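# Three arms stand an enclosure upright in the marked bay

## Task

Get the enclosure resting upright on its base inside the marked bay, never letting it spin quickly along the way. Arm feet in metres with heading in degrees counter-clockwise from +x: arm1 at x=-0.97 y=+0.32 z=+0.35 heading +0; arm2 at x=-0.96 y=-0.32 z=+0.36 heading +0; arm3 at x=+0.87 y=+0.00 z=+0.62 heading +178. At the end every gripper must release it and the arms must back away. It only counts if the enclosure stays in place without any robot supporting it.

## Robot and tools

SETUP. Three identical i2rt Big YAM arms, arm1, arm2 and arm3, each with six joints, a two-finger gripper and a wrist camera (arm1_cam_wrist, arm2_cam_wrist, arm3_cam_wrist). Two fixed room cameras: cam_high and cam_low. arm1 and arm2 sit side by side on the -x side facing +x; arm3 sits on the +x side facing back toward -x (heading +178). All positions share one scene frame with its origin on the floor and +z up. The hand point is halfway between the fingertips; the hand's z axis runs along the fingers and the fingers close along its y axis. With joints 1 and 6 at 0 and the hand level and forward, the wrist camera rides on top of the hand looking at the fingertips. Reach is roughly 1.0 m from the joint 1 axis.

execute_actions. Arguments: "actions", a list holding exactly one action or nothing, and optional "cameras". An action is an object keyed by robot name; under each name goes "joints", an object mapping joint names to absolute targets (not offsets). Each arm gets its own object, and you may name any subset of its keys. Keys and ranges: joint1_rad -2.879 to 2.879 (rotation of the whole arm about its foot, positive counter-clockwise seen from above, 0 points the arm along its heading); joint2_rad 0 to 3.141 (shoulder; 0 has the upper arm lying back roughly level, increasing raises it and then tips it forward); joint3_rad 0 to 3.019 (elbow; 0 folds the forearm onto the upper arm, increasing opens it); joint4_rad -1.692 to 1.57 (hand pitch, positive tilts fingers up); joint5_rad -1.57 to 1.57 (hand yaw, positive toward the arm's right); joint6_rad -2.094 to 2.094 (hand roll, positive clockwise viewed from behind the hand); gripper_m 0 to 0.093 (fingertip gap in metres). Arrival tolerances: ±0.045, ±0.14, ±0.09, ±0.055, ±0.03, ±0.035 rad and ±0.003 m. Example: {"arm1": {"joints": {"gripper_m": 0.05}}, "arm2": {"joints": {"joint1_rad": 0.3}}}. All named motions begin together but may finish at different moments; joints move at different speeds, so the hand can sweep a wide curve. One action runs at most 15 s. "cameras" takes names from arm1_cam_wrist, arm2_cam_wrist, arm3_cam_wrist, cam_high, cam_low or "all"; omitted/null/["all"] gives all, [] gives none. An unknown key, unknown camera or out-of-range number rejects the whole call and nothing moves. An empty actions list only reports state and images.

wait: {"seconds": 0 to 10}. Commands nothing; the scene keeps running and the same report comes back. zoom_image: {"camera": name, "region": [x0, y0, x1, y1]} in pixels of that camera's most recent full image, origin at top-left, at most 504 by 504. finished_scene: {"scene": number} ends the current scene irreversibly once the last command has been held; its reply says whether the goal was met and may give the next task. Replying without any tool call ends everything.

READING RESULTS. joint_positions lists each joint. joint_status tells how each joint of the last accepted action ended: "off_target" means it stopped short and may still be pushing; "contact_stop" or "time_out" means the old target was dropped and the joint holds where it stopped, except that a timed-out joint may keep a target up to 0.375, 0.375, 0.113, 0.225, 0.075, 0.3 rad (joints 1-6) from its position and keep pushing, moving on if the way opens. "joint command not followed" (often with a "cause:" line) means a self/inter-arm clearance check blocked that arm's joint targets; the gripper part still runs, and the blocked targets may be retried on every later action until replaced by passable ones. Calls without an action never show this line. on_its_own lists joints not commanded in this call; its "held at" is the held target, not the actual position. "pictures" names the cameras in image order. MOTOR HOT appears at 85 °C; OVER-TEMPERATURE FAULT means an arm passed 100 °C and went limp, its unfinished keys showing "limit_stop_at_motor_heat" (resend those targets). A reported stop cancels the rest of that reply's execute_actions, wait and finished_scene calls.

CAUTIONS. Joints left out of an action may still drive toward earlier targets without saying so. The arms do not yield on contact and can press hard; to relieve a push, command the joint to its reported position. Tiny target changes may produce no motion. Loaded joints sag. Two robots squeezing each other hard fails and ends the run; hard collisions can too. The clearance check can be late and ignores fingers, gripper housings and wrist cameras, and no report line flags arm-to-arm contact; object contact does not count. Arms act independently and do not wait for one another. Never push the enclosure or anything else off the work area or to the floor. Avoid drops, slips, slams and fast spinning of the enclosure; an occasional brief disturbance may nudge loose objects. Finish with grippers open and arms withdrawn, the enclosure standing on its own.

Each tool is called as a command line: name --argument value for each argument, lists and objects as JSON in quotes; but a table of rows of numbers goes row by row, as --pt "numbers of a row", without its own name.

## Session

execute_actions --actions '[]'

Scene clock: 0.00 s.
Motor temperatures (°C, as the motors report them): arm1=[22 25 35 25 22 22] | arm2=[23 26 32 24 23 24] | arm3=[22 26 39 22 22 23]
arm1.joint_positions: joint1_rad=-0.411 joint2_rad=+0.424 joint3_rad=+1.312 joint4_rad=-1.403 joint5_rad=+0.184 joint6_rad=-0.057 gripper_m=+0.095
arm1.joint_status: not commanded
arm1.hand: x=-0.8350 y=+0.2326 z=+0.8744 quat_wxyz=(-0.469, -0.192, -0.840, +0.196) (m; scene frame)
arm2.joint_positions: joint1_rad=-0.381 joint2_rad=+0.611 joint3_rad=+1.444 joint4_rad=-1.202 joint5_rad=-0.286 joint6_rad=+0.133 gripper_m=+0.094
arm2.joint_status: not commanded
arm2.hand: x=-0.7388 y=-0.3649 z=+0.9578 quat_wxyz=(-0.574, -0.133, -0.807, -0.048) (m; scene frame)
arm3.joint_positions: joint1_rad=-0.210 joint2_rad=+0.537 joint3_rad=+1.325 joint4_rad=-1.420 joint5_rad=+0.111 joint6_rad=+0.237 gripper_m=+0.095
arm3.joint_status: not commanded
arm3.hand: x=+0.6769 y=+0.0688 z=+1.1288 quat_wxyz=(-0.050, +0.861, -0.237, -0.447) (m; scene frame)
pictures: arm1_cam_wrist, arm2_cam_wrist, arm3_cam_wrist, cam_high, cam_low
Images, in order (width x height): arm1_cam_wrist 504x504, arm2_cam_wrist 504x504, arm3_cam_wrist 504x504, cam_high 504x504, cam_low 504x504.

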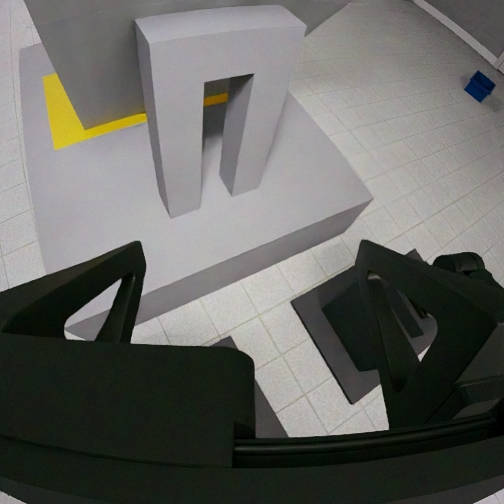

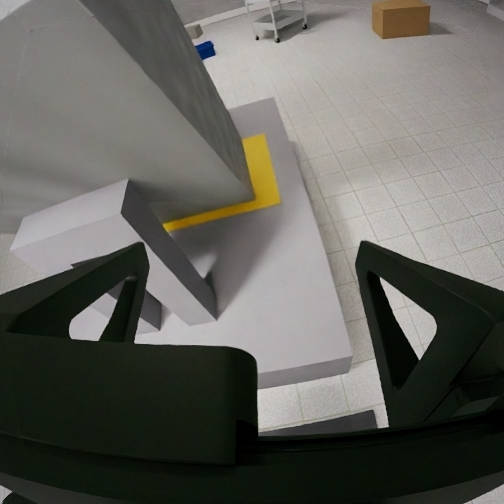

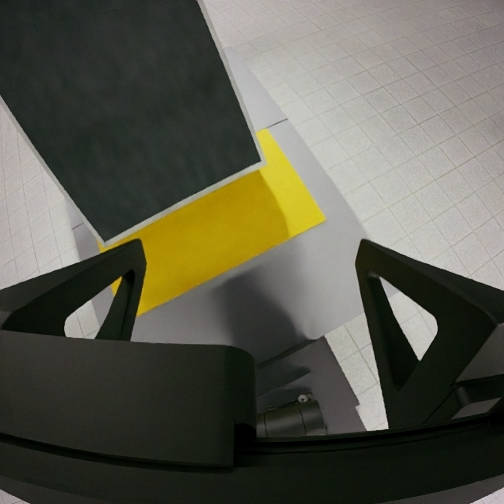

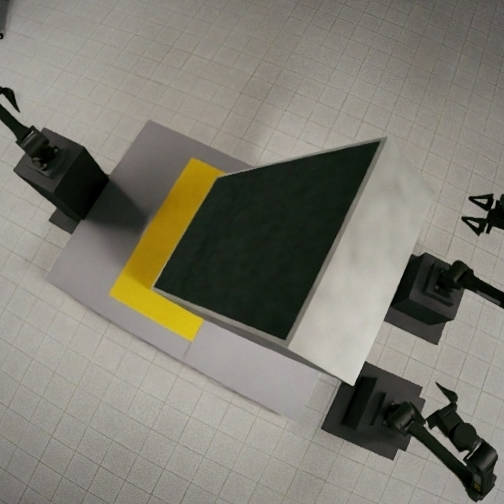

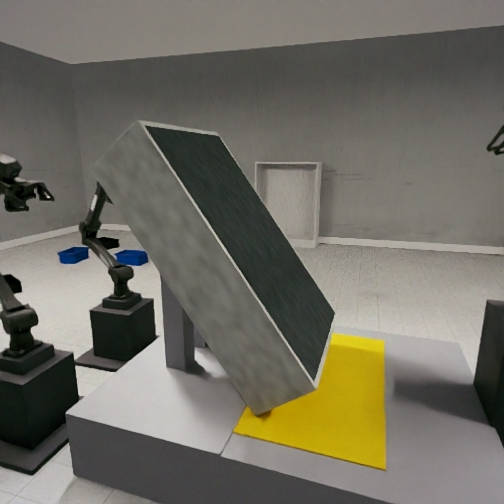

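execute_actions --actions '[{"arm1":{"joints":{"joint1_rad":-0.26,"joint2_rad":0.82,"joint3_rad":1.10,"joint4_rad":0.06,"joint5_rad":-0.02,"joint6_rad":0,"gripper_m":0}},"arm2":{"joints":{"joint1_rad":0.25,"joint2_rad":0.81,"joint3_rad":1.08,"joint4_rad":0.06,"joint5_rad":0.02,"joint6_rad":0,"gripper_m":0}},"arm3":{"joints":{"joint1_rad":0.045,"joint2_rad":2.09,"joint3_rad":2.25,"joint4_rad":-0.13,"joint5_rad":0,"joint6_rad":0,"gripper_m":0}}}]'

Scene clock: 47.93 s.
Motor temperatures (°C, as the motors report them): arm1=[22 25 38 26 22 22] | arm2=[23 26 35 25 23 24] | arm3=[22 26 42 22 22 23]
arm1.joint_positions: joint1_rad=-0.265 joint2_rad=+0.827 joint3_rad=+1.082 joint4_rad=+0.033 joint5_rad=-0.017 joint6_rad=-0.011 gripper_m=+0.001
arm1.joint_status: all done
arm1.hand: x=-0.5587 y=+0.2191 z=+0.9697 quat_wxyz=(-0.794, -0.064, -0.596, +0.105) (m; scene frame)
arm2.joint_positions: joint1_rad=+0.249 joint2_rad=+0.802 joint3_rad=+1.049 joint4_rad=+0.040 joint5_rad=+0.018 joint6_rad=+0.012 gripper_m=+0.000
arm2.joint_status: all done
arm2.hand: x=-0.5684 y=-0.2262 z=+0.9737 quat_wxyz=(-0.798, +0.061, -0.591, -0.098) (m; scene frame)
arm3.joint_positions: joint1_rad=+0.038 joint2_rad=+2.087 joint3_rad=+2.203 joint4_rad=-0.145 joint5_rad=+0.002 joint6_rad=+0.012 gripper_m=+0.001
arm3.joint_status: all done
arm3.hand: x=-0.0281 y=-0.0013 z=+1.0781 quat_wxyz=(+0.006, +0.720, -0.005, -0.694) (m; scene frame)
pictures: arm1_cam_wrist, arm2_cam_wrist, arm3_cam_wrist, cam_high, cam_low
Images, in order (width x height): arm1_cam_wrist 504x504, arm2_cam_wrist 504x504, arm3_cam_wrist 504x504, cam_high 504x504, cam_low 504x504.

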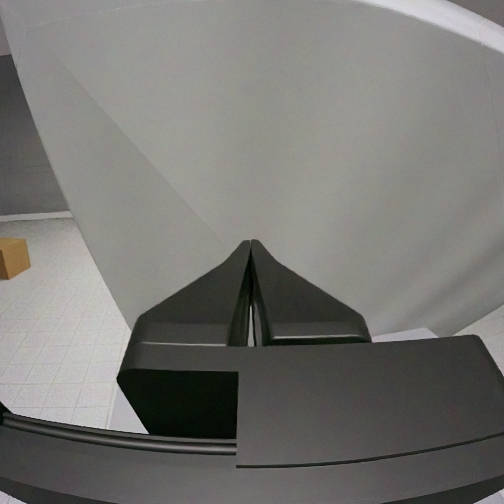

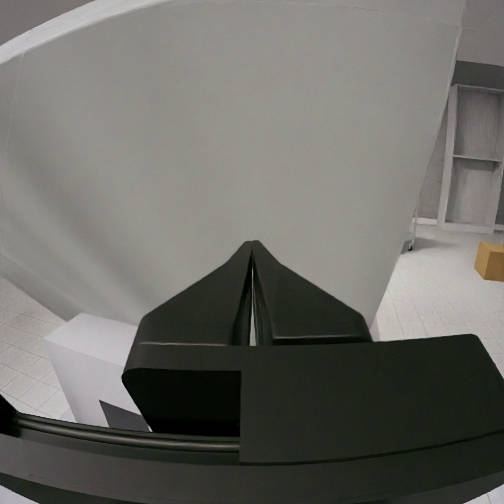

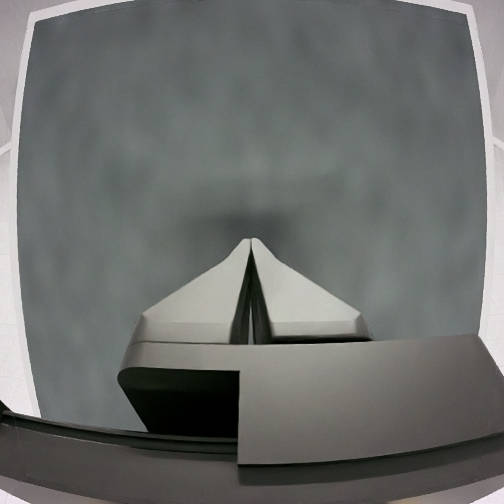

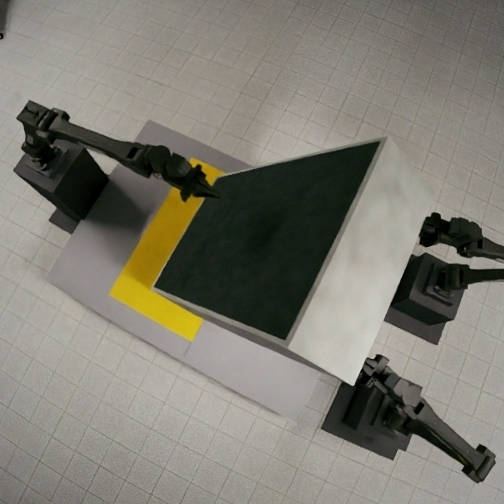

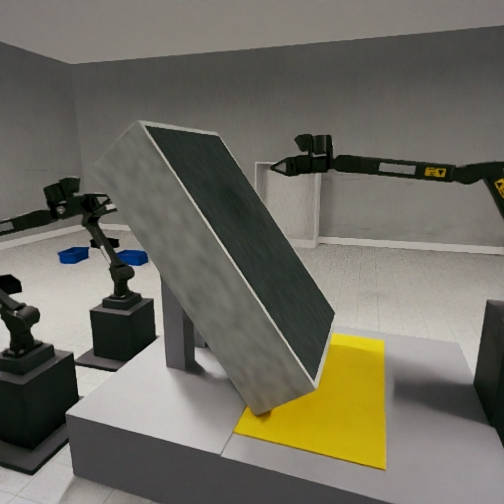

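execute_actions --actions '[{"arm1":{"joints":{"joint2_rad":0.91,"joint3_rad":1.22,"joint4_rad":0.07}},"arm2":{"joints":{"joint2_rad":0.89,"joint3_rad":1.185,"joint4_rad":0.07}}}]' --cameras '[]'

Scene clock: 53.97 s.
Motor temperatures (°C, as the motors report them): arm1=[22 25 39 26 22 22] | arm2=[23 26 36 25 23 24] | arm3=[22 26 43 22 22 23]
arm1.joint_positions: joint1_rad=-0.265 joint2_rad=+0.912 joint3_rad=+1.143 joint4_rad=+0.045 joint5_rad=-0.017 joint6_rad=-0.011 gripper_m=+0.001
arm1.joint_status: all done
arm1.hand: x=-0.5285 y=+0.2111 z=+0.9747 quat_wxyz=(-0.790, -0.065, -0.600, +0.104) (m; scene frame)
arm2.joint_positions: joint1_rad=+0.249 joint2_rad=+0.899 joint3_rad=+1.120 joint4_rad=+0.051 joint5_rad=+0.018 joint6_rad=+0.012 gripper_m=+0.000
arm2.joint_status: all done
arm2.hand: x=-0.5342 y=-0.2177 z=+0.9802 quat_wxyz=(-0.794, +0.062, -0.597, -0.097) (m; scene frame)
arm3.joint_positions: joint1_rad=+0.038 joint2_rad=+2.087 joint3_rad=+2.203 joint4_rad=-0.145 joint5_rad=+0.002 joint6_rad=+0.012 gripper_m=+0.001
arm3.joint_status: not commanded
arm3.hand: x=-0.0281 y=-0.0013 z=+1.0781 quat_wxyz=(+0.006, +0.720, -0.005, -0.694) (m; scene frame)
pictures: none
No camera images: the call's "cameras" was empty. Leave "cameras" out to get every camera's image.

execute_actions --actions '[{"arm1":{"joints":{"joint2_rad":1.04,"joint3_rad":1.31,"joint4_rad":0.09}},"arm2":{"joints":{"joint2_rad":1.025,"joint3_rad":1.28,"joint4_rad":0.09}}}]' --cameras '["cam_low"]'

Scene clock: 67.83 s.
Motor temperatures (°C, as the motors report them): arm1=[22 25 43 26 22 22] | arm2=[23 26 38 25 23 24] | arm3=[22 28 45 22 22 23]
arm1.joint_positions: joint1_rad=-0.264 joint2_rad=+0.956 joint3_rad=+1.197 joint4_rad=+0.055 joint5_rad=-0.026 joint6_rad=-0.011 gripper_m=+0.001
arm1.joint_status: joint3_rad time_out (moved +0.053 of +0.167); the others done
arm1.on_its_own: joint3_rad reads +1.197 and still pushes toward +1.309 since a time_out
arm1.hand: x=-0.5154 y=+0.2097 z=+0.9900 quat_wxyz=(-0.796, -0.060, -0.593, +0.102) (m; scene frame)
arm2.joint_positions: joint1_rad=+0.249 joint2_rad=+0.949 joint3_rad=+1.180 joint4_rad=+0.061 joint5_rad=+0.018 joint6_rad=+0.012 gripper_m=+0.000
arm2.joint_status: joint3_rad time_out (moved +0.060 of +0.160); the others done
arm2.on_its_own: joint3_rad reads +1.180 and still pushes toward +1.280 since a time_out
arm2.hand: x=-0.5198 y=-0.2142 z=+0.9974 quat_wxyz=(-0.800, +0.061, -0.589, -0.098) (m; scene frame)
arm3.joint_positions: joint1_rad=+0.038 joint2_rad=+2.087 joint3_rad=+2.203 joint4_rad=-0.145 joint5_rad=+0.002 joint6_rad=+0.012 gripper_m=+0.001
arm3.joint_status: not commanded
arm3.hand: x=-0.0281 y=-0.0013 z=+1.0781 quat_wxyz=(+0.006, +0.720, -0.005, -0.694) (m; scene frame)
pictures: cam_low
Images, in order (width x height): cam_low 504x504.

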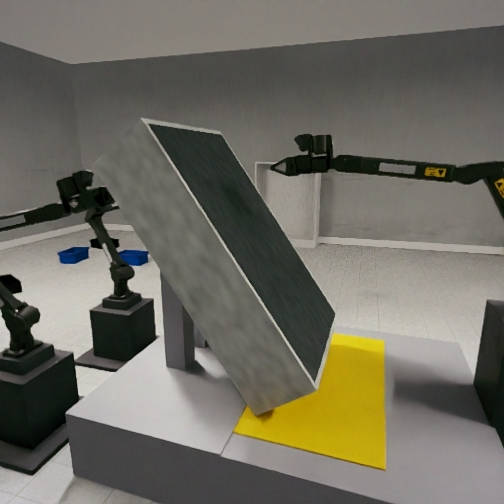

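execute_actions --actions '[{"arm1":{"joints":{"joint1_rad":-0.245,"joint2_rad":1.135,"joint3_rad":1.38,"joint4_rad":0.1}},"arm2":{"joints":{"joint1_rad":0.232,"joint2_rad":1.125,"joint3_rad":1.36,"joint4_rad":0.1}}}]' --cameras '[]'

execute_actions --actions '[{"arm1":{"joints":{"joint1_rad":-0.232,"joint2_rad":1.23,"joint3_rad":1.48}},"arm2":{"joints":{"joint1_rad":0.22,"joint2_rad":1.22,"joint3_rad":1.46}}}]' --cameras '["cam_low"]'

Scene clock: 79.97 s.
Motor temperatures (°C, as the motors report them): arm1=[22 25 48 26 22 22] | arm2=[23 26 41 25 23 24] | arm3=[22 28 46 22 22 23]
arm1.joint_positions: joint1_rad=-0.252 joint2_rad=+1.080 joint3_rad=+1.302 joint4_rad=+0.075 joint5_rad=-0.014 joint6_rad=-0.010 gripper_m=+0.001
arm1.joint_status: all done
arm1.hand: x=-0.4700 y=+0.2020 z=+1.0007 quat_wxyz=(-0.797, -0.061, -0.593, +0.101) (m; scene frame)
arm2.joint_positions: joint1_rad=+0.240 joint2_rad=+1.074 joint3_rad=+1.286 joint4_rad=+0.079 joint5_rad=+0.010 joint6_rad=+0.011 gripper_m=+0.000
arm2.joint_status: all done
arm2.hand: x=-0.4742 y=-0.2063 z=+1.0085 quat_wxyz=(-0.800, +0.061, -0.589, -0.096) (m; scene frame)
arm3.joint_positions: joint1_rad=+0.038 joint2_rad=+2.087 joint3_rad=+2.203 joint4_rad=-0.145 joint5_rad=+0.002 joint6_rad=+0.012 gripper_m=+0.001
arm3.joint_status: not commanded
arm3.hand: x=-0.0281 y=-0.0013 z=+1.0781 quat_wxyz=(+0.006, +0.720, -0.005, -0.694) (m; scene frame)
pictures: none
No camera images: the call's "cameras" was empty. Leave "cameras" out to get every camera's image.

Scene clock: 80.87 s.
Motor temperatures (°C, as the motors report them): arm1=[22 25 48 26 22 22] | arm2=[23 26 41 25 23 24] | arm3=[22 28 46 22 22 23]
arm1.joint_positions: joint1_rad=-0.244 joint2_rad=+1.179 joint3_rad=+1.406 joint4_rad=+0.079 joint5_rad=-0.016 joint6_rad=-0.010 gripper_m=+0.001
arm1.joint_status: all done
arm1.hand: x=-0.4338 y=+0.1980 z=+1.0140 quat_wxyz=(-0.800, -0.058, -0.590, +0.097) (m; scene frame)
arm2.joint_positions: joint1_rad=+0.230 joint2_rad=+1.172 joint3_rad=+1.391 joint4_rad=+0.082 joint5_rad=+0.014 joint6_rad=+0.011 gripper_m=+0.000
arm2.joint_status: all done
arm2.hand: x=-0.4388 y=-0.2042 z=+1.0235 quat_wxyz=(-0.803, +0.056, -0.586, -0.091) (m; scene frame)
arm3.joint_positions: joint1_rad=+0.038 joint2_rad=+2.087 joint3_rad=+2.203 joint4_rad=-0.145 joint5_rad=+0.002 joint6_rad=+0.012 gripper_m=+0.001
arm3.joint_status: not commanded
arm3.hand: x=-0.0281 y=-0.0013 z=+1.0781 quat_wxyz=(+0.006, +0.720, -0.005, -0.694) (m; scene frame)
pictures: cam_low
Images, in order (width x height): cam_low 504x504.

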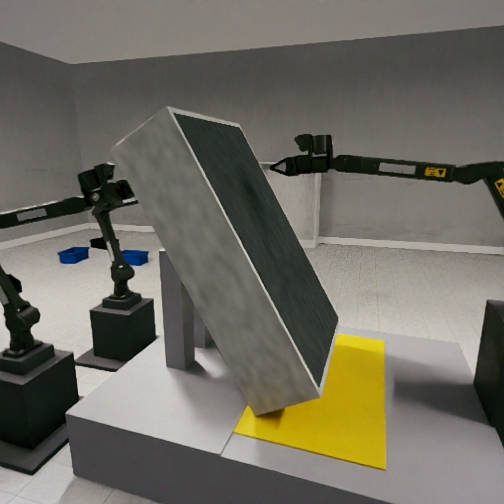

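execute_actions --actions '[{"arm1":{"joints":{"joint1_rad":-0.22,"joint2_rad":1.325,"joint3_rad":1.58}},"arm2":{"joints":{"joint1_rad":0.207,"joint2_rad":1.315,"joint3_rad":1.56}}}]' --cameras '[]'

execute_actions --actions '[{"arm1":{"joints":{"joint1_rad":-0.208,"joint2_rad":1.42,"joint3_rad":1.68}},"arm2":{"joints":{"joint1_rad":0.195,"joint2_rad":1.41,"joint3_rad":1.66}}}]' --cameras '[]'

execute_actions --actions '[{"arm1":{"joints":{"joint1_rad":-0.197,"joint2_rad":1.51,"joint3_rad":1.775}},"arm2":{"joints":{"joint1_rad":0.184,"joint2_rad":1.50,"joint3_rad":1.755}}}]' --cameras '["cam_low"]'

Scene clock: 93.47 s.
Motor temperatures (°C, as the motors report them): arm1=[22 25 48 26 22 22] | arm2=[23 26 41 25 23 24] | arm3=[22 29 46 22 22 23]
arm1.joint_positions: joint1_rad=-0.234 joint2_rad=+1.285 joint3_rad=+1.514 joint4_rad=+0.083 joint5_rad=-0.016 joint6_rad=-0.010 gripper_m=+0.001
arm1.joint_status: all done
arm1.hand: x=-0.3944 y=+0.1944 z=+1.0231 quat_wxyz=(-0.802, -0.055, -0.587, +0.094) (m; scene frame)
arm2.joint_positions: joint1_rad=+0.217 joint2_rad=+1.275 joint3_rad=+1.500 joint4_rad=+0.087 joint5_rad=+0.015 joint6_rad=+0.011 gripper_m=+0.000
arm2.joint_status: all done
arm2.hand: x=-0.4007 y=-0.2028 z=+1.0355 quat_wxyz=(-0.807, +0.052, -0.582, -0.087) (m; scene frame)
arm3.joint_positions: joint1_rad=+0.038 joint2_rad=+2.087 joint3_rad=+2.203 joint4_rad=-0.145 joint5_rad=+0.002 joint6_rad=+0.012 gripper_m=+0.001
arm3.joint_status: not commanded
arm3.hand: x=-0.0281 y=-0.0013 z=+1.0781 quat_wxyz=(+0.006, +0.720, -0.005, -0.694) (m; scene frame)
pictures: none
No camera images: the call's "cameras" was empty. Leave "cameras" out to get every camera's image.

Scene clock: 94.40 s.
Motor temperatures (°C, as the motors report them): arm1=[22 25 48 26 22 22] | arm2=[23 26 41 25 23 24] | arm3=[22 29 46 22 22 23]
arm1.joint_positions: joint1_rad=-0.223 joint2_rad=+1.388 joint3_rad=+1.617 joint4_rad=+0.084 joint5_rad=-0.015 joint6_rad=-0.009 gripper_m=+0.001
arm1.joint_status: all done
arm1.hand: x=-0.3542 y=+0.1921 z=+1.0252 quat_wxyz=(-0.803, -0.052, -0.587, +0.089) (m; scene frame)
arm2.joint_positions: joint1_rad=+0.207 joint2_rad=+1.378 joint3_rad=+1.606 joint4_rad=+0.090 joint5_rad=+0.015 joint6_rad=+0.011 gripper_m=+0.000
arm2.joint_status: all done
arm2.hand: x=-0.3616 y=-0.2013 z=+1.0412 quat_wxyz=(-0.809, +0.048, -0.580, -0.083) (m; scene frame)
arm3.joint_positions: joint1_rad=+0.038 joint2_rad=+2.087 joint3_rad=+2.203 joint4_rad=-0.145 joint5_rad=+0.002 joint6_rad=+0.012 gripper_m=+0.001
arm3.joint_status: not commanded
arm3.hand: x=-0.0281 y=-0.0013 z=+1.0781 quat_wxyz=(+0.006, +0.720, -0.005, -0.694) (m; scene frame)
pictures: none
No camera images: the call's "cameras" was empty. Leave "cameras" out to get every camera's image.

Scene clock: 95.30 s.
Motor temperatures (°C, as the motors report them): arm1=[22 25 48 26 22 22] | arm2=[23 26 41 25 23 24] | arm3=[22 29 46 22 22 23]
arm1.joint_positions: joint1_rad=-0.210 joint2_rad=+1.488 joint3_rad=+1.712 joint4_rad=+0.084 joint5_rad=-0.016 joint6_rad=-0.009 gripper_m=+0.001
arm1.joint_status: all done
arm1.hand: x=-0.3142 y=+0.1923 z=+1.0205 quat_wxyz=(-0.802, -0.048, -0.590, +0.084) (m; scene frame)
arm2.joint_positions: joint1_rad=+0.197 joint2_rad=+1.478 joint3_rad=+1.703 joint4_rad=+0.090 joint5_rad=+0.016 joint6_rad=+0.011 gripper_m=+0.000
arm2.joint_status: all done
arm2.hand: x=-0.3220 y=-0.2000 z=+1.0383 quat_wxyz=(-0.809, +0.045, -0.581, -0.078) (m; scene frame)
arm3.joint_positions: joint1_rad=+0.038 joint2_rad=+2.087 joint3_rad=+2.203 joint4_rad=-0.145 joint5_rad=+0.002 joint6_rad=+0.012 gripper_m=+0.001
arm3.joint_status: not commanded
arm3.hand: x=-0.0281 y=-0.0013 z=+1.0781 quat_wxyz=(+0.006, +0.720, -0.005, -0.694) (m; scene frame)
pictures: cam_low
Images, in order (width x height): cam_low 504x504.

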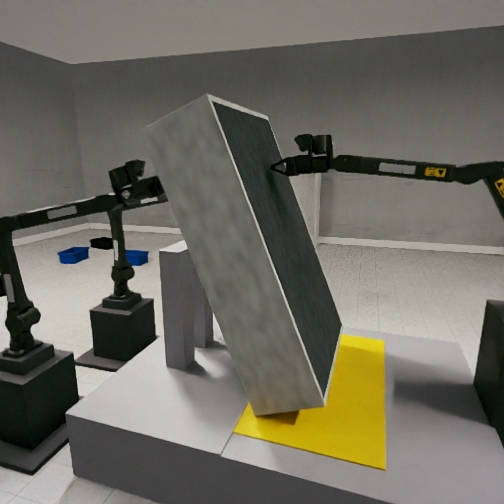

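execute_actions --actions '[{"arm1":{"joints":{"joint1_rad":-0.187,"joint2_rad":1.605,"joint3_rad":1.875}},"arm2":{"joints":{"joint1_rad":0.174,"joint2_rad":1.595,"joint3_rad":1.855}},"arm3":{"joints":{"joint2_rad":2.04,"joint3_rad":2.125}}}]' --cameras '["cam_low"]'

Scene clock: 103.40 s.
Motor temperatures (°C, as the motors report them): arm1=[22 26 47 26 22 22] | arm2=[23 26 40 25 23 24] | arm3=[22 29 46 22 22 23]
arm1.joint_positions: joint1_rad=-0.198 joint2_rad=+1.585 joint3_rad=+1.810 joint4_rad=+0.084 joint5_rad=-0.017 joint6_rad=-0.009 gripper_m=+0.001
arm1.joint_status: all done
arm1.hand: x=-0.2765 y=+0.1930 z=+1.0154 quat_wxyz=(-0.803, -0.044, -0.589, +0.079) (m; scene frame)
arm2.joint_positions: joint1_rad=+0.187 joint2_rad=+1.575 joint3_rad=+1.801 joint4_rad=+0.091 joint5_rad=+0.017 joint6_rad=+0.011 gripper_m=+0.000
arm2.joint_status: all done
arm2.hand: x=-0.2846 y=-0.2001 z=+1.0348 quat_wxyz=(-0.810, +0.042, -0.581, -0.074) (m; scene frame)
arm3.joint_positions: joint1_rad=+0.038 joint2_rad=+2.030 joint3_rad=+2.138 joint4_rad=-0.144 joint5_rad=+0.001 joint6_rad=+0.012 gripper_m=+0.001
arm3.joint_status: all done
arm3.hand: x=-0.0114 y=-0.0012 z=+1.0871 quat_wxyz=(+0.007, +0.722, -0.005, -0.692) (m; scene frame)
pictures: cam_low
Images, in order (width x height): cam_low 504x504.

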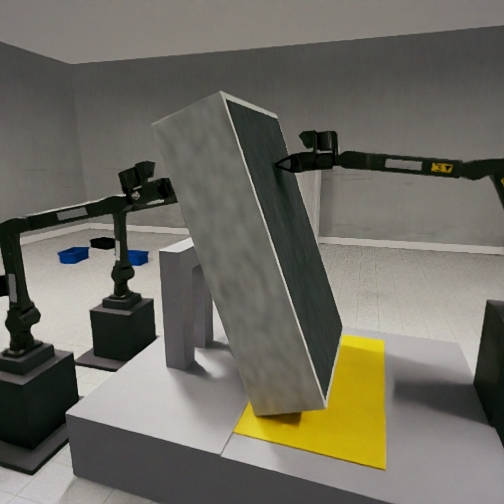

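execute_actions --actions '[{"arm1":{"joints":{"joint1_rad":-0.178,"joint2_rad":1.70,"joint3_rad":1.98}},"arm2":{"joints":{"joint1_rad":0.166,"joint2_rad":1.69,"joint3_rad":1.955}},"arm3":{"joints":{"joint2_rad":1.98,"joint3_rad":2.04}}}]' --cameras '["cam_low"]'

Scene clock: 113.80 s.
Motor temperatures (°C, as the motors report them): arm1=[22 26 47 26 22 22] | arm2=[23 26 40 25 23 24] | arm3=[22 29 45 22 22 23]
arm1.joint_positions: joint1_rad=-0.189 joint2_rad=+1.680 joint3_rad=+1.913 joint4_rad=+0.084 joint5_rad=-0.017 joint6_rad=-0.009 gripper_m=+0.001
arm1.joint_status: all done
arm1.hand: x=-0.2419 y=+0.1929 z=+1.0115 quat_wxyz=(-0.805, -0.041, -0.586, +0.075) (m; scene frame)
arm2.joint_positions: joint1_rad=+0.178 joint2_rad=+1.670 joint3_rad=+1.901 joint4_rad=+0.091 joint5_rad=+0.017 joint6_rad=+0.011 gripper_m=+0.000
arm2.joint_status: all done
arm2.hand: x=-0.2493 y=-0.2000 z=+1.0297 quat_wxyz=(-0.811, +0.039, -0.579, -0.071) (m; scene frame)
arm3.joint_positions: joint1_rad=+0.038 joint2_rad=+1.946 joint3_rad=+2.048 joint4_rad=-0.141 joint5_rad=+0.001 joint6_rad=+0.012 gripper_m=+0.001
arm3.joint_status: all done
arm3.hand: x=+0.0150 y=-0.0014 z=+1.1020 quat_wxyz=(+0.007, +0.724, -0.004, -0.690) (m; scene frame)
pictures: cam_low
Images, in order (width x height): cam_low 504x504.

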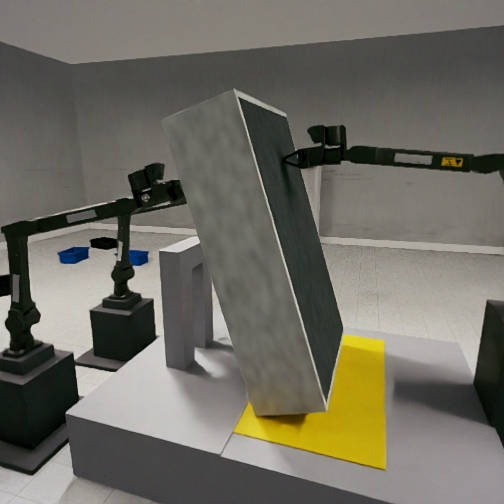

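execute_actions --actions '[{"arm1":{"joints":{"joint1_rad":-0.171,"joint2_rad":1.795,"joint3_rad":2.09}},"arm2":{"joints":{"joint1_rad":0.159,"joint2_rad":1.785,"joint3_rad":2.065}},"arm3":{"joints":{"joint2_rad":1.875,"joint3_rad":1.915}}}]' --cameras '[]'

execute_actions --actions '[{"arm1":{"joints":{"joint1_rad":-0.164,"joint2_rad":1.895,"joint3_rad":2.21}},"arm2":{"joints":{"joint1_rad":0.152,"joint2_rad":1.885,"joint3_rad":2.185}},"arm3":{"joints":{"joint2_rad":1.79,"joint3_rad":1.81}}}]' --cameras '["cam_low"]'

Scene clock: 125.03 s.
Motor temperatures (°C, as the motors report them): arm1=[22 26 47 26 22 22] | arm2=[23 27 40 25 23 24] | arm3=[22 28 44 22 22 23]
arm1.joint_positions: joint1_rad=-0.179 joint2_rad=+1.792 joint3_rad=+2.020 joint4_rad=+0.084 joint5_rad=-0.017 joint6_rad=-0.009 gripper_m=+0.001
arm1.joint_status: all done
arm1.hand: x=-0.2000 y=+0.1935 z=+0.9941 quat_wxyz=(-0.804, -0.038, -0.589, +0.071) (m; scene frame)
arm2.joint_positions: joint1_rad=+0.167 joint2_rad=+1.785 joint3_rad=+2.009 joint4_rad=+0.091 joint5_rad=+0.017 joint6_rad=+0.011 gripper_m=+0.000
arm2.joint_status: all done
arm2.hand: x=-0.2054 y=-0.2013 z=+1.0114 quat_wxyz=(-0.810, +0.036, -0.582, -0.066) (m; scene frame)
arm3.joint_positions: joint1_rad=+0.039 joint2_rad=+1.838 joint3_rad=+1.922 joint4_rad=-0.135 joint5_rad=+0.001 joint6_rad=+0.012 gripper_m=+0.001
arm3.joint_status: all done
arm3.hand: x=+0.0512 y=-0.0019 z=+1.1126 quat_wxyz=(+0.007, +0.728, -0.004, -0.686) (m; scene frame)
pictures: none
No camera images: the call's "cameras" was empty. Leave "cameras" out to get every camera's image.

Scene clock: 126.07 s.
Motor temperatures (°C, as the motors report them): arm1=[22 27 47 26 22 22] | arm2=[23 27 40 25 23 24] | arm3=[22 28 44 22 22 23]
arm1.joint_positions: joint1_rad=-0.173 joint2_rad=+1.887 joint3_rad=+2.136 joint4_rad=+0.084 joint5_rad=-0.017 joint6_rad=-0.009 gripper_m=+0.001
arm1.joint_status: all done
arm1.hand: x=-0.1699 y=+0.1925 z=+0.9903 quat_wxyz=(-0.811, -0.036, -0.580, +0.069) (m; scene frame)
arm2.joint_positions: joint1_rad=+0.160 joint2_rad=+1.889 joint3_rad=+2.123 joint4_rad=+0.091 joint5_rad=+0.018 joint6_rad=+0.011 gripper_m=+0.000
arm2.joint_status: all done
arm2.hand: x=-0.1701 y=-0.2009 z=+1.0001 quat_wxyz=(-0.813, +0.033, -0.578, -0.063) (m; scene frame)
arm3.joint_positions: joint1_rad=+0.040 joint2_rad=+1.738 joint3_rad=+1.808 joint4_rad=-0.137 joint5_rad=+0.000 joint6_rad=+0.012 gripper_m=+0.001
arm3.joint_status: all done
arm3.hand: x=+0.0862 y=-0.0027 z=+1.1178 quat_wxyz=(+0.008, +0.734, -0.003, -0.680) (m; scene frame)
pictures: cam_low
Images, in order (width x height): cam_low 504x504.

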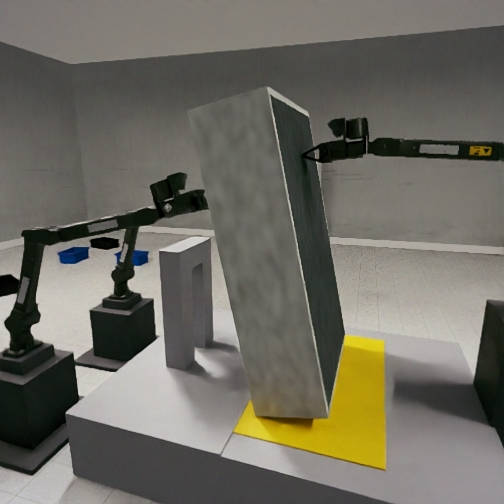

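execute_actions --actions '[{"arm3":{"joints":{"joint2_rad":1.72,"joint3_rad":1.725,"joint4_rad":-0.11}}}]' --cameras '["cam_low"]'

Scene clock: 134.83 s.
Motor temperatures (°C, as the motors report them): arm1=[22 27 48 26 22 22] | arm2=[23 27 41 25 23 24] | arm3=[22 28 44 22 22 23]
arm1.joint_positions: joint1_rad=-0.173 joint2_rad=+1.887 joint3_rad=+2.136 joint4_rad=+0.084 joint5_rad=-0.017 joint6_rad=-0.009 gripper_m=+0.001
arm1.joint_status: not commanded
arm1.hand: x=-0.1699 y=+0.1925 z=+0.9903 quat_wxyz=(-0.811, -0.036, -0.580, +0.069) (m; scene frame)
arm2.joint_positions: joint1_rad=+0.160 joint2_rad=+1.889 joint3_rad=+2.123 joint4_rad=+0.091 joint5_rad=+0.018 joint6_rad=+0.011 gripper_m=+0.000
arm2.joint_status: not commanded
arm2.hand: x=-0.1701 y=-0.2009 z=+1.0001 quat_wxyz=(-0.813, +0.033, -0.578, -0.063) (m; scene frame)
arm3.joint_positions: joint1_rad=+0.041 joint2_rad=+1.669 joint3_rad=+1.713 joint4_rad=-0.126 joint5_rad=+0.000 joint6_rad=+0.012 gripper_m=+0.001
arm3.joint_status: all done
arm3.hand: x=+0.1114 y=-0.0032 z=+1.1131 quat_wxyz=(+0.008, +0.738, -0.003, -0.674) (m; scene frame)
pictures: cam_low
Images, in order (width x height): cam_low 504x504.

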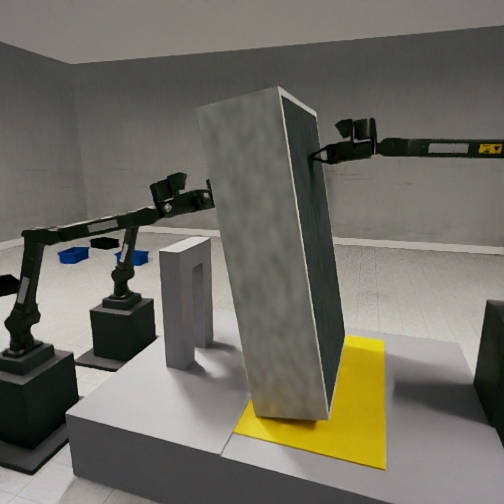

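Box follows arm3. Continue lowering.

execute_actions --actions '[{"arm3":{"joints":{"joint2_rad":1.65,"joint3_rad":1.64}}}]' --cameras '[]'

execute_actions --actions '[{"arm3":{"joints":{"joint2_rad":1.58,"joint3_rad":1.555}}}]' --cameras '[]'

execute_actions --actions '[{"arm3":{"joints":{"joint2_rad":1.515,"joint3_rad":1.475}}}]' --cameras '["cam_low"]'

Scene clock: 145.47 s.
Motor temperatures (°C, as the motors report them): arm1=[22 28 48 26 22 22] | arm2=[23 28 41 25 23 24] | arm3=[22 27 44 22 22 23]
arm1.joint_positions: joint1_rad=-0.173 joint2_rad=+1.887 joint3_rad=+2.136 joint4_rad=+0.084 joint5_rad=-0.017 joint6_rad=-0.009 gripper_m=+0.001
arm1.joint_status: not commanded
arm1.hand: x=-0.1699 y=+0.1925 z=+0.9903 quat_wxyz=(-0.811, -0.036, -0.580, +0.069) (m; scene frame)
arm2.joint_positions: joint1_rad=+0.160 joint2_rad=+1.889 joint3_rad=+2.123 joint4_rad=+0.091 joint5_rad=+0.018 joint6_rad=+0.011 gripper_m=+0.000
arm2.joint_status: not commanded
arm2.hand: x=-0.1701 y=-0.2009 z=+1.0001 quat_wxyz=(-0.813, +0.033, -0.578, -0.063) (m; scene frame)
arm3.joint_positions: joint1_rad=+0.042 joint2_rad=+1.577 joint3_rad=+1.609 joint4_rad=-0.144 joint5_rad=-0.001 joint6_rad=+0.012 gripper_m=+0.001
arm3.joint_status: all done
arm3.hand: x=+0.1462 y=-0.0041 z=+1.1095 quat_wxyz=(+0.009, +0.748, -0.002, -0.663) (m; scene frame)
pictures: none
No camera images: the call's "cameras" was empty. Leave "cameras" out to get every camera's image.

Scene clock: 146.43 s.
Motor temperatures (°C, as the motors report them): arm1=[22 28 48 26 22 22] | arm2=[23 28 41 25 23 24] | arm3=[22 27 44 22 22 23]
arm1.joint_positions: joint1_rad=-0.173 joint2_rad=+1.887 joint3_rad=+2.136 joint4_rad=+0.084 joint5_rad=-0.017 joint6_rad=-0.009 gripper_m=+0.001
arm1.joint_status: not commanded
arm1.hand: x=-0.1699 y=+0.1925 z=+0.9903 quat_wxyz=(-0.811, -0.036, -0.580, +0.069) (m; scene frame)
arm2.joint_positions: joint1_rad=+0.160 joint2_rad=+1.889 joint3_rad=+2.123 joint4_rad=+0.091 joint5_rad=+0.018 joint6_rad=+0.011 gripper_m=+0.000
arm2.joint_status: not commanded
arm2.hand: x=-0.1701 y=-0.2009 z=+1.0001 quat_wxyz=(-0.813, +0.033, -0.578, -0.063) (m; scene frame)
arm3.joint_positions: joint1_rad=+0.044 joint2_rad=+1.495 joint3_rad=+1.514 joint4_rad=-0.154 joint5_rad=-0.001 joint6_rad=+0.012 gripper_m=+0.001
arm3.joint_status: all done
arm3.hand: x=+0.1784 y=-0.0050 z=+1.1042 quat_wxyz=(+0.009, +0.756, -0.001, -0.655) (m; scene frame)
pictures: none
No camera images: the call's "cameras" was empty. Leave "cameras" out to get every camera's image.

Scene clock: 147.40 s.
Motor temperatures (°C, as the motors report them): arm1=[22 28 48 26 22 22] | arm2=[23 28 41 25 23 24] | arm3=[22 27 44 22 22 23]
arm1.joint_positions: joint1_rad=-0.173 joint2_rad=+1.887 joint3_rad=+2.136 joint4_rad=+0.084 joint5_rad=-0.017 joint6_rad=-0.009 gripper_m=+0.001
arm1.joint_status: not commanded
arm1.hand: x=-0.1699 y=+0.1925 z=+0.9903 quat_wxyz=(-0.811, -0.036, -0.580, +0.069) (m; scene frame)
arm2.joint_positions: joint1_rad=+0.160 joint2_rad=+1.889 joint3_rad=+2.123 joint4_rad=+0.091 joint5_rad=+0.018 joint6_rad=+0.011 gripper_m=+0.000
arm2.joint_status: not commanded
arm2.hand: x=-0.1701 y=-0.2009 z=+1.0001 quat_wxyz=(-0.813, +0.033, -0.578, -0.063) (m; scene frame)
arm3.joint_positions: joint1_rad=+0.046 joint2_rad=+1.415 joint3_rad=+1.424 joint4_rad=-0.166 joint5_rad=-0.002 joint6_rad=+0.012 gripper_m=+0.001
arm3.joint_status: all done
arm3.hand: x=+0.2099 y=-0.0061 z=+1.0973 quat_wxyz=(+0.010, +0.763, +0.000, -0.647) (m; scene frame)
pictures: cam_low
Images, in order (width x height): cam_low 504x504.

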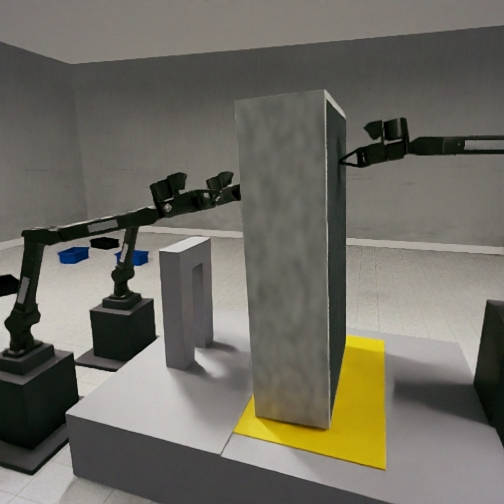

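execute_actions --actions '[{"arm3":{"joints":{"joint2_rad":1.455,"joint3_rad":1.405}}}]' --cameras '[]'

execute_actions --actions '[{"arm3":{"joints":{"joint2_rad":1.41,"joint3_rad":1.35}}}]' --cameras '["cam_low"]'

Scene clock: 159.97 s.
Motor temperatures (°C, as the motors report them): arm1=[22 28 49 26 22 22] | arm2=[23 28 41 25 23 24] | arm3=[22 26 46 23 22 23]
arm1.joint_positions: joint1_rad=-0.173 joint2_rad=+1.887 joint3_rad=+2.136 joint4_rad=+0.084 joint5_rad=-0.017 joint6_rad=-0.009 gripper_m=+0.001
arm1.joint_status: not commanded
arm1.hand: x=-0.1699 y=+0.1925 z=+0.9903 quat_wxyz=(-0.811, -0.036, -0.580, +0.069) (m; scene frame)
arm2.joint_positions: joint1_rad=+0.160 joint2_rad=+1.889 joint3_rad=+2.123 joint4_rad=+0.091 joint5_rad=+0.018 joint6_rad=+0.011 gripper_m=+0.000
arm2.joint_status: not commanded
arm2.hand: x=-0.1701 y=-0.2009 z=+1.0001 quat_wxyz=(-0.813, +0.033, -0.578, -0.063) (m; scene frame)
arm3.joint_positions: joint1_rad=+0.047 joint2_rad=+1.343 joint3_rad=+1.346 joint4_rad=-0.176 joint5_rad=-0.003 joint6_rad=+0.012 gripper_m=+0.001
arm3.joint_status: all done
arm3.hand: x=+0.2382 y=-0.0069 z=+1.0904 quat_wxyz=(+0.011, +0.768, +0.001, -0.640) (m; scene frame)
pictures: none
No camera images: the call's "cameras" was empty. Leave "cameras" out to get every camera's image.

Scene clock: 160.87 s.
Motor temperatures (°C, as the motors report them): arm1=[22 28 49 26 22 22] | arm2=[23 28 41 25 23 24] | arm3=[22 26 46 23 22 23]
arm1.joint_positions: joint1_rad=-0.173 joint2_rad=+1.887 joint3_rad=+2.136 joint4_rad=+0.084 joint5_rad=-0.017 joint6_rad=-0.009 gripper_m=+0.001
arm1.joint_status: not commanded
arm1.hand: x=-0.1699 y=+0.1925 z=+0.9903 quat_wxyz=(-0.811, -0.036, -0.580, +0.069) (m; scene frame)
arm2.joint_positions: joint1_rad=+0.160 joint2_rad=+1.889 joint3_rad=+2.123 joint4_rad=+0.091 joint5_rad=+0.018 joint6_rad=+0.011 gripper_m=+0.000
arm2.joint_status: not commanded
arm2.hand: x=-0.1701 y=-0.2009 z=+1.0001 quat_wxyz=(-0.813, +0.033, -0.578, -0.063) (m; scene frame)
arm3.joint_positions: joint1_rad=+0.048 joint2_rad=+1.292 joint3_rad=+1.289 joint4_rad=-0.178 joint5_rad=-0.004 joint6_rad=+0.012 gripper_m=+0.001
arm3.joint_status: all done
arm3.hand: x=+0.2580 y=-0.0073 z=+1.0849 quat_wxyz=(+0.012, +0.771, +0.001, -0.637) (m; scene frame)
pictures: cam_low
Images, in order (width x height): cam_low 504x504.

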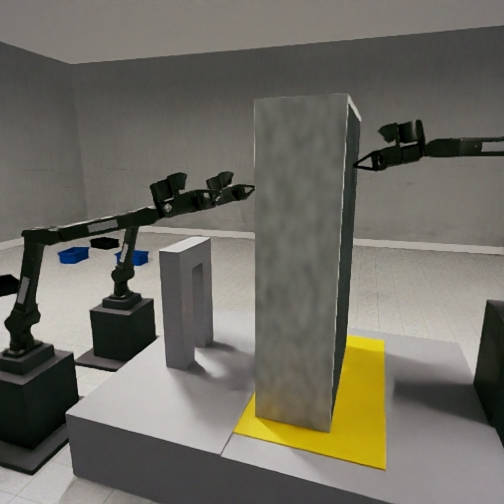

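execute_actions --actions '[{"arm1":{"joints":{"joint2_rad":1.4,"joint3_rad":1.65}},"arm2":{"joints":{"joint2_rad":1.4,"joint3_rad":1.65}},"arm3":{"joints":{"joint2_rad":1.37,"joint3_rad":1.31}}}]' --cameras '[]'

Scene clock: 169.87 s.
Motor temperatures (°C, as the motors report them): arm1=[22 28 48 26 22 22] | arm2=[23 28 41 25 23 24] | arm3=[22 26 47 23 22 23]
arm1.joint_positions: joint1_rad=-0.173 joint2_rad=+1.399 joint3_rad=+1.653 joint4_rad=+0.088 joint5_rad=-0.017 joint6_rad=-0.009 gripper_m=+0.001
arm1.joint_status: all done
arm1.hand: x=-0.3487 y=+0.2231 z=+1.0412 quat_wxyz=(-0.813, -0.035, -0.577, +0.070) (m; scene frame)
arm2.joint_positions: joint1_rad=+0.160 joint2_rad=+1.413 joint3_rad=+1.642 joint4_rad=+0.094 joint5_rad=+0.018 joint6_rad=+0.011 gripper_m=+0.000
arm2.joint_status: all done
arm2.hand: x=-0.3435 y=-0.2282 z=+1.0426 quat_wxyz=(-0.812, +0.034, -0.579, -0.063) (m; scene frame)
arm3.joint_positions: joint1_rad=+0.048 joint2_rad=+1.283 joint3_rad=+1.277 joint4_rad=-0.172 joint5_rad=-0.005 joint6_rad=+0.012 gripper_m=+0.001
arm3.joint_status: all done
arm3.hand: x=+0.2616 y=-0.0074 z=+1.0840 quat_wxyz=(+0.012, +0.770, +0.001, -0.638) (m; scene frame)
pictures: none
No camera images: the call's "cameras" was empty. Leave "cameras" out to get every camera's image.

Landed. Retracting all three.

execute_actions --actions '[{"arm1":{"joints":{"joint1_rad":0,"joint2_rad":0.7,"joint3_rad":1.0}},"arm2":{"joints":{"joint1_rad":0,"joint2_rad":0.7,"joint3_rad":1.0}},"arm3":{"joints":{"joint2_rad":0.55,"joint3_rad":0.75}}}]' --cameras '["cam_high","cam_low"]'

Scene clock: 179.60 s.
Motor temperatures (°C, as the motors report them): arm1=[22 28 45 26 22 22] | arm2=[23 28 39 25 23 24] | arm3=[22 26 46 23 22 23]
arm1.joint_positions: joint1_rad=+0.008 joint2_rad=+0.694 joint3_rad=+1.006 joint4_rad=+0.088 joint5_rad=-0.022 joint6_rad=-0.009 gripper_m=+0.001
arm1.joint_status: all done
arm1.hand: x=-0.6017 y=+0.3330 z=+0.9857 quat_wxyz=(-0.832, +0.018, -0.554, -0.006) (m; scene frame)
arm2.joint_positions: joint1_rad=-0.008 joint2_rad=+0.702 joint3_rad=+0.998 joint4_rad=+0.094 joint5_rad=+0.022 joint6_rad=+0.011 gripper_m=+0.000
arm2.joint_status: all done
arm2.hand: x=-0.6012 y=-0.3317 z=+0.9913 quat_wxyz=(-0.833, -0.018, -0.552, +0.006) (m; scene frame)
arm3.joint_positions: joint1_rad=+0.048 joint2_rad=+0.545 joint3_rad=+0.755 joint4_rad=-0.125 joint5_rad=-0.002 joint6_rad=+0.012 gripper_m=+0.001
arm3.joint_status: all done
arm3.hand: x=+0.5130 y=-0.0031 z=+1.1047 quat_wxyz=(+0.012, +0.679, +0.000, -0.734) (m; scene frame)
pictures: cam_high, cam_low
Images, in order (width x height): cam_high 504x504, cam_low 504x504.

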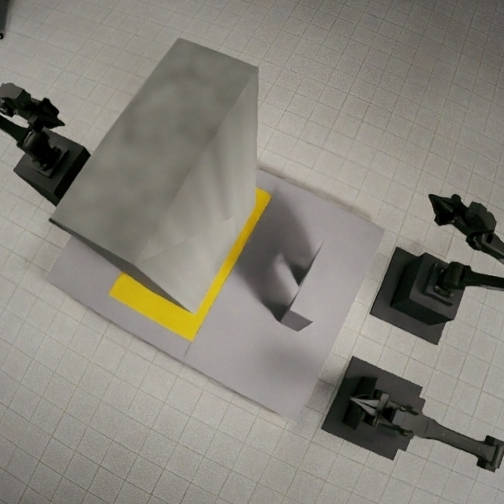

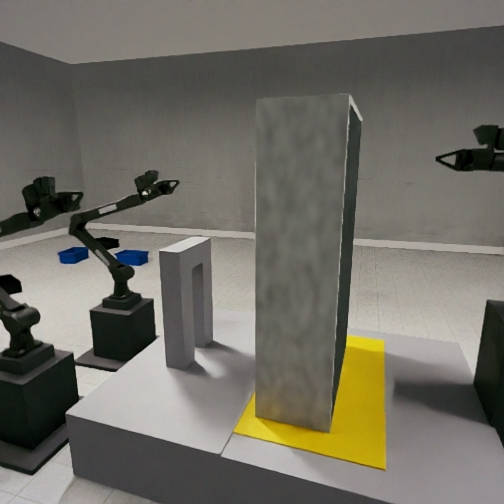

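finished_scene --scene 2

The scene is finished: the task was done.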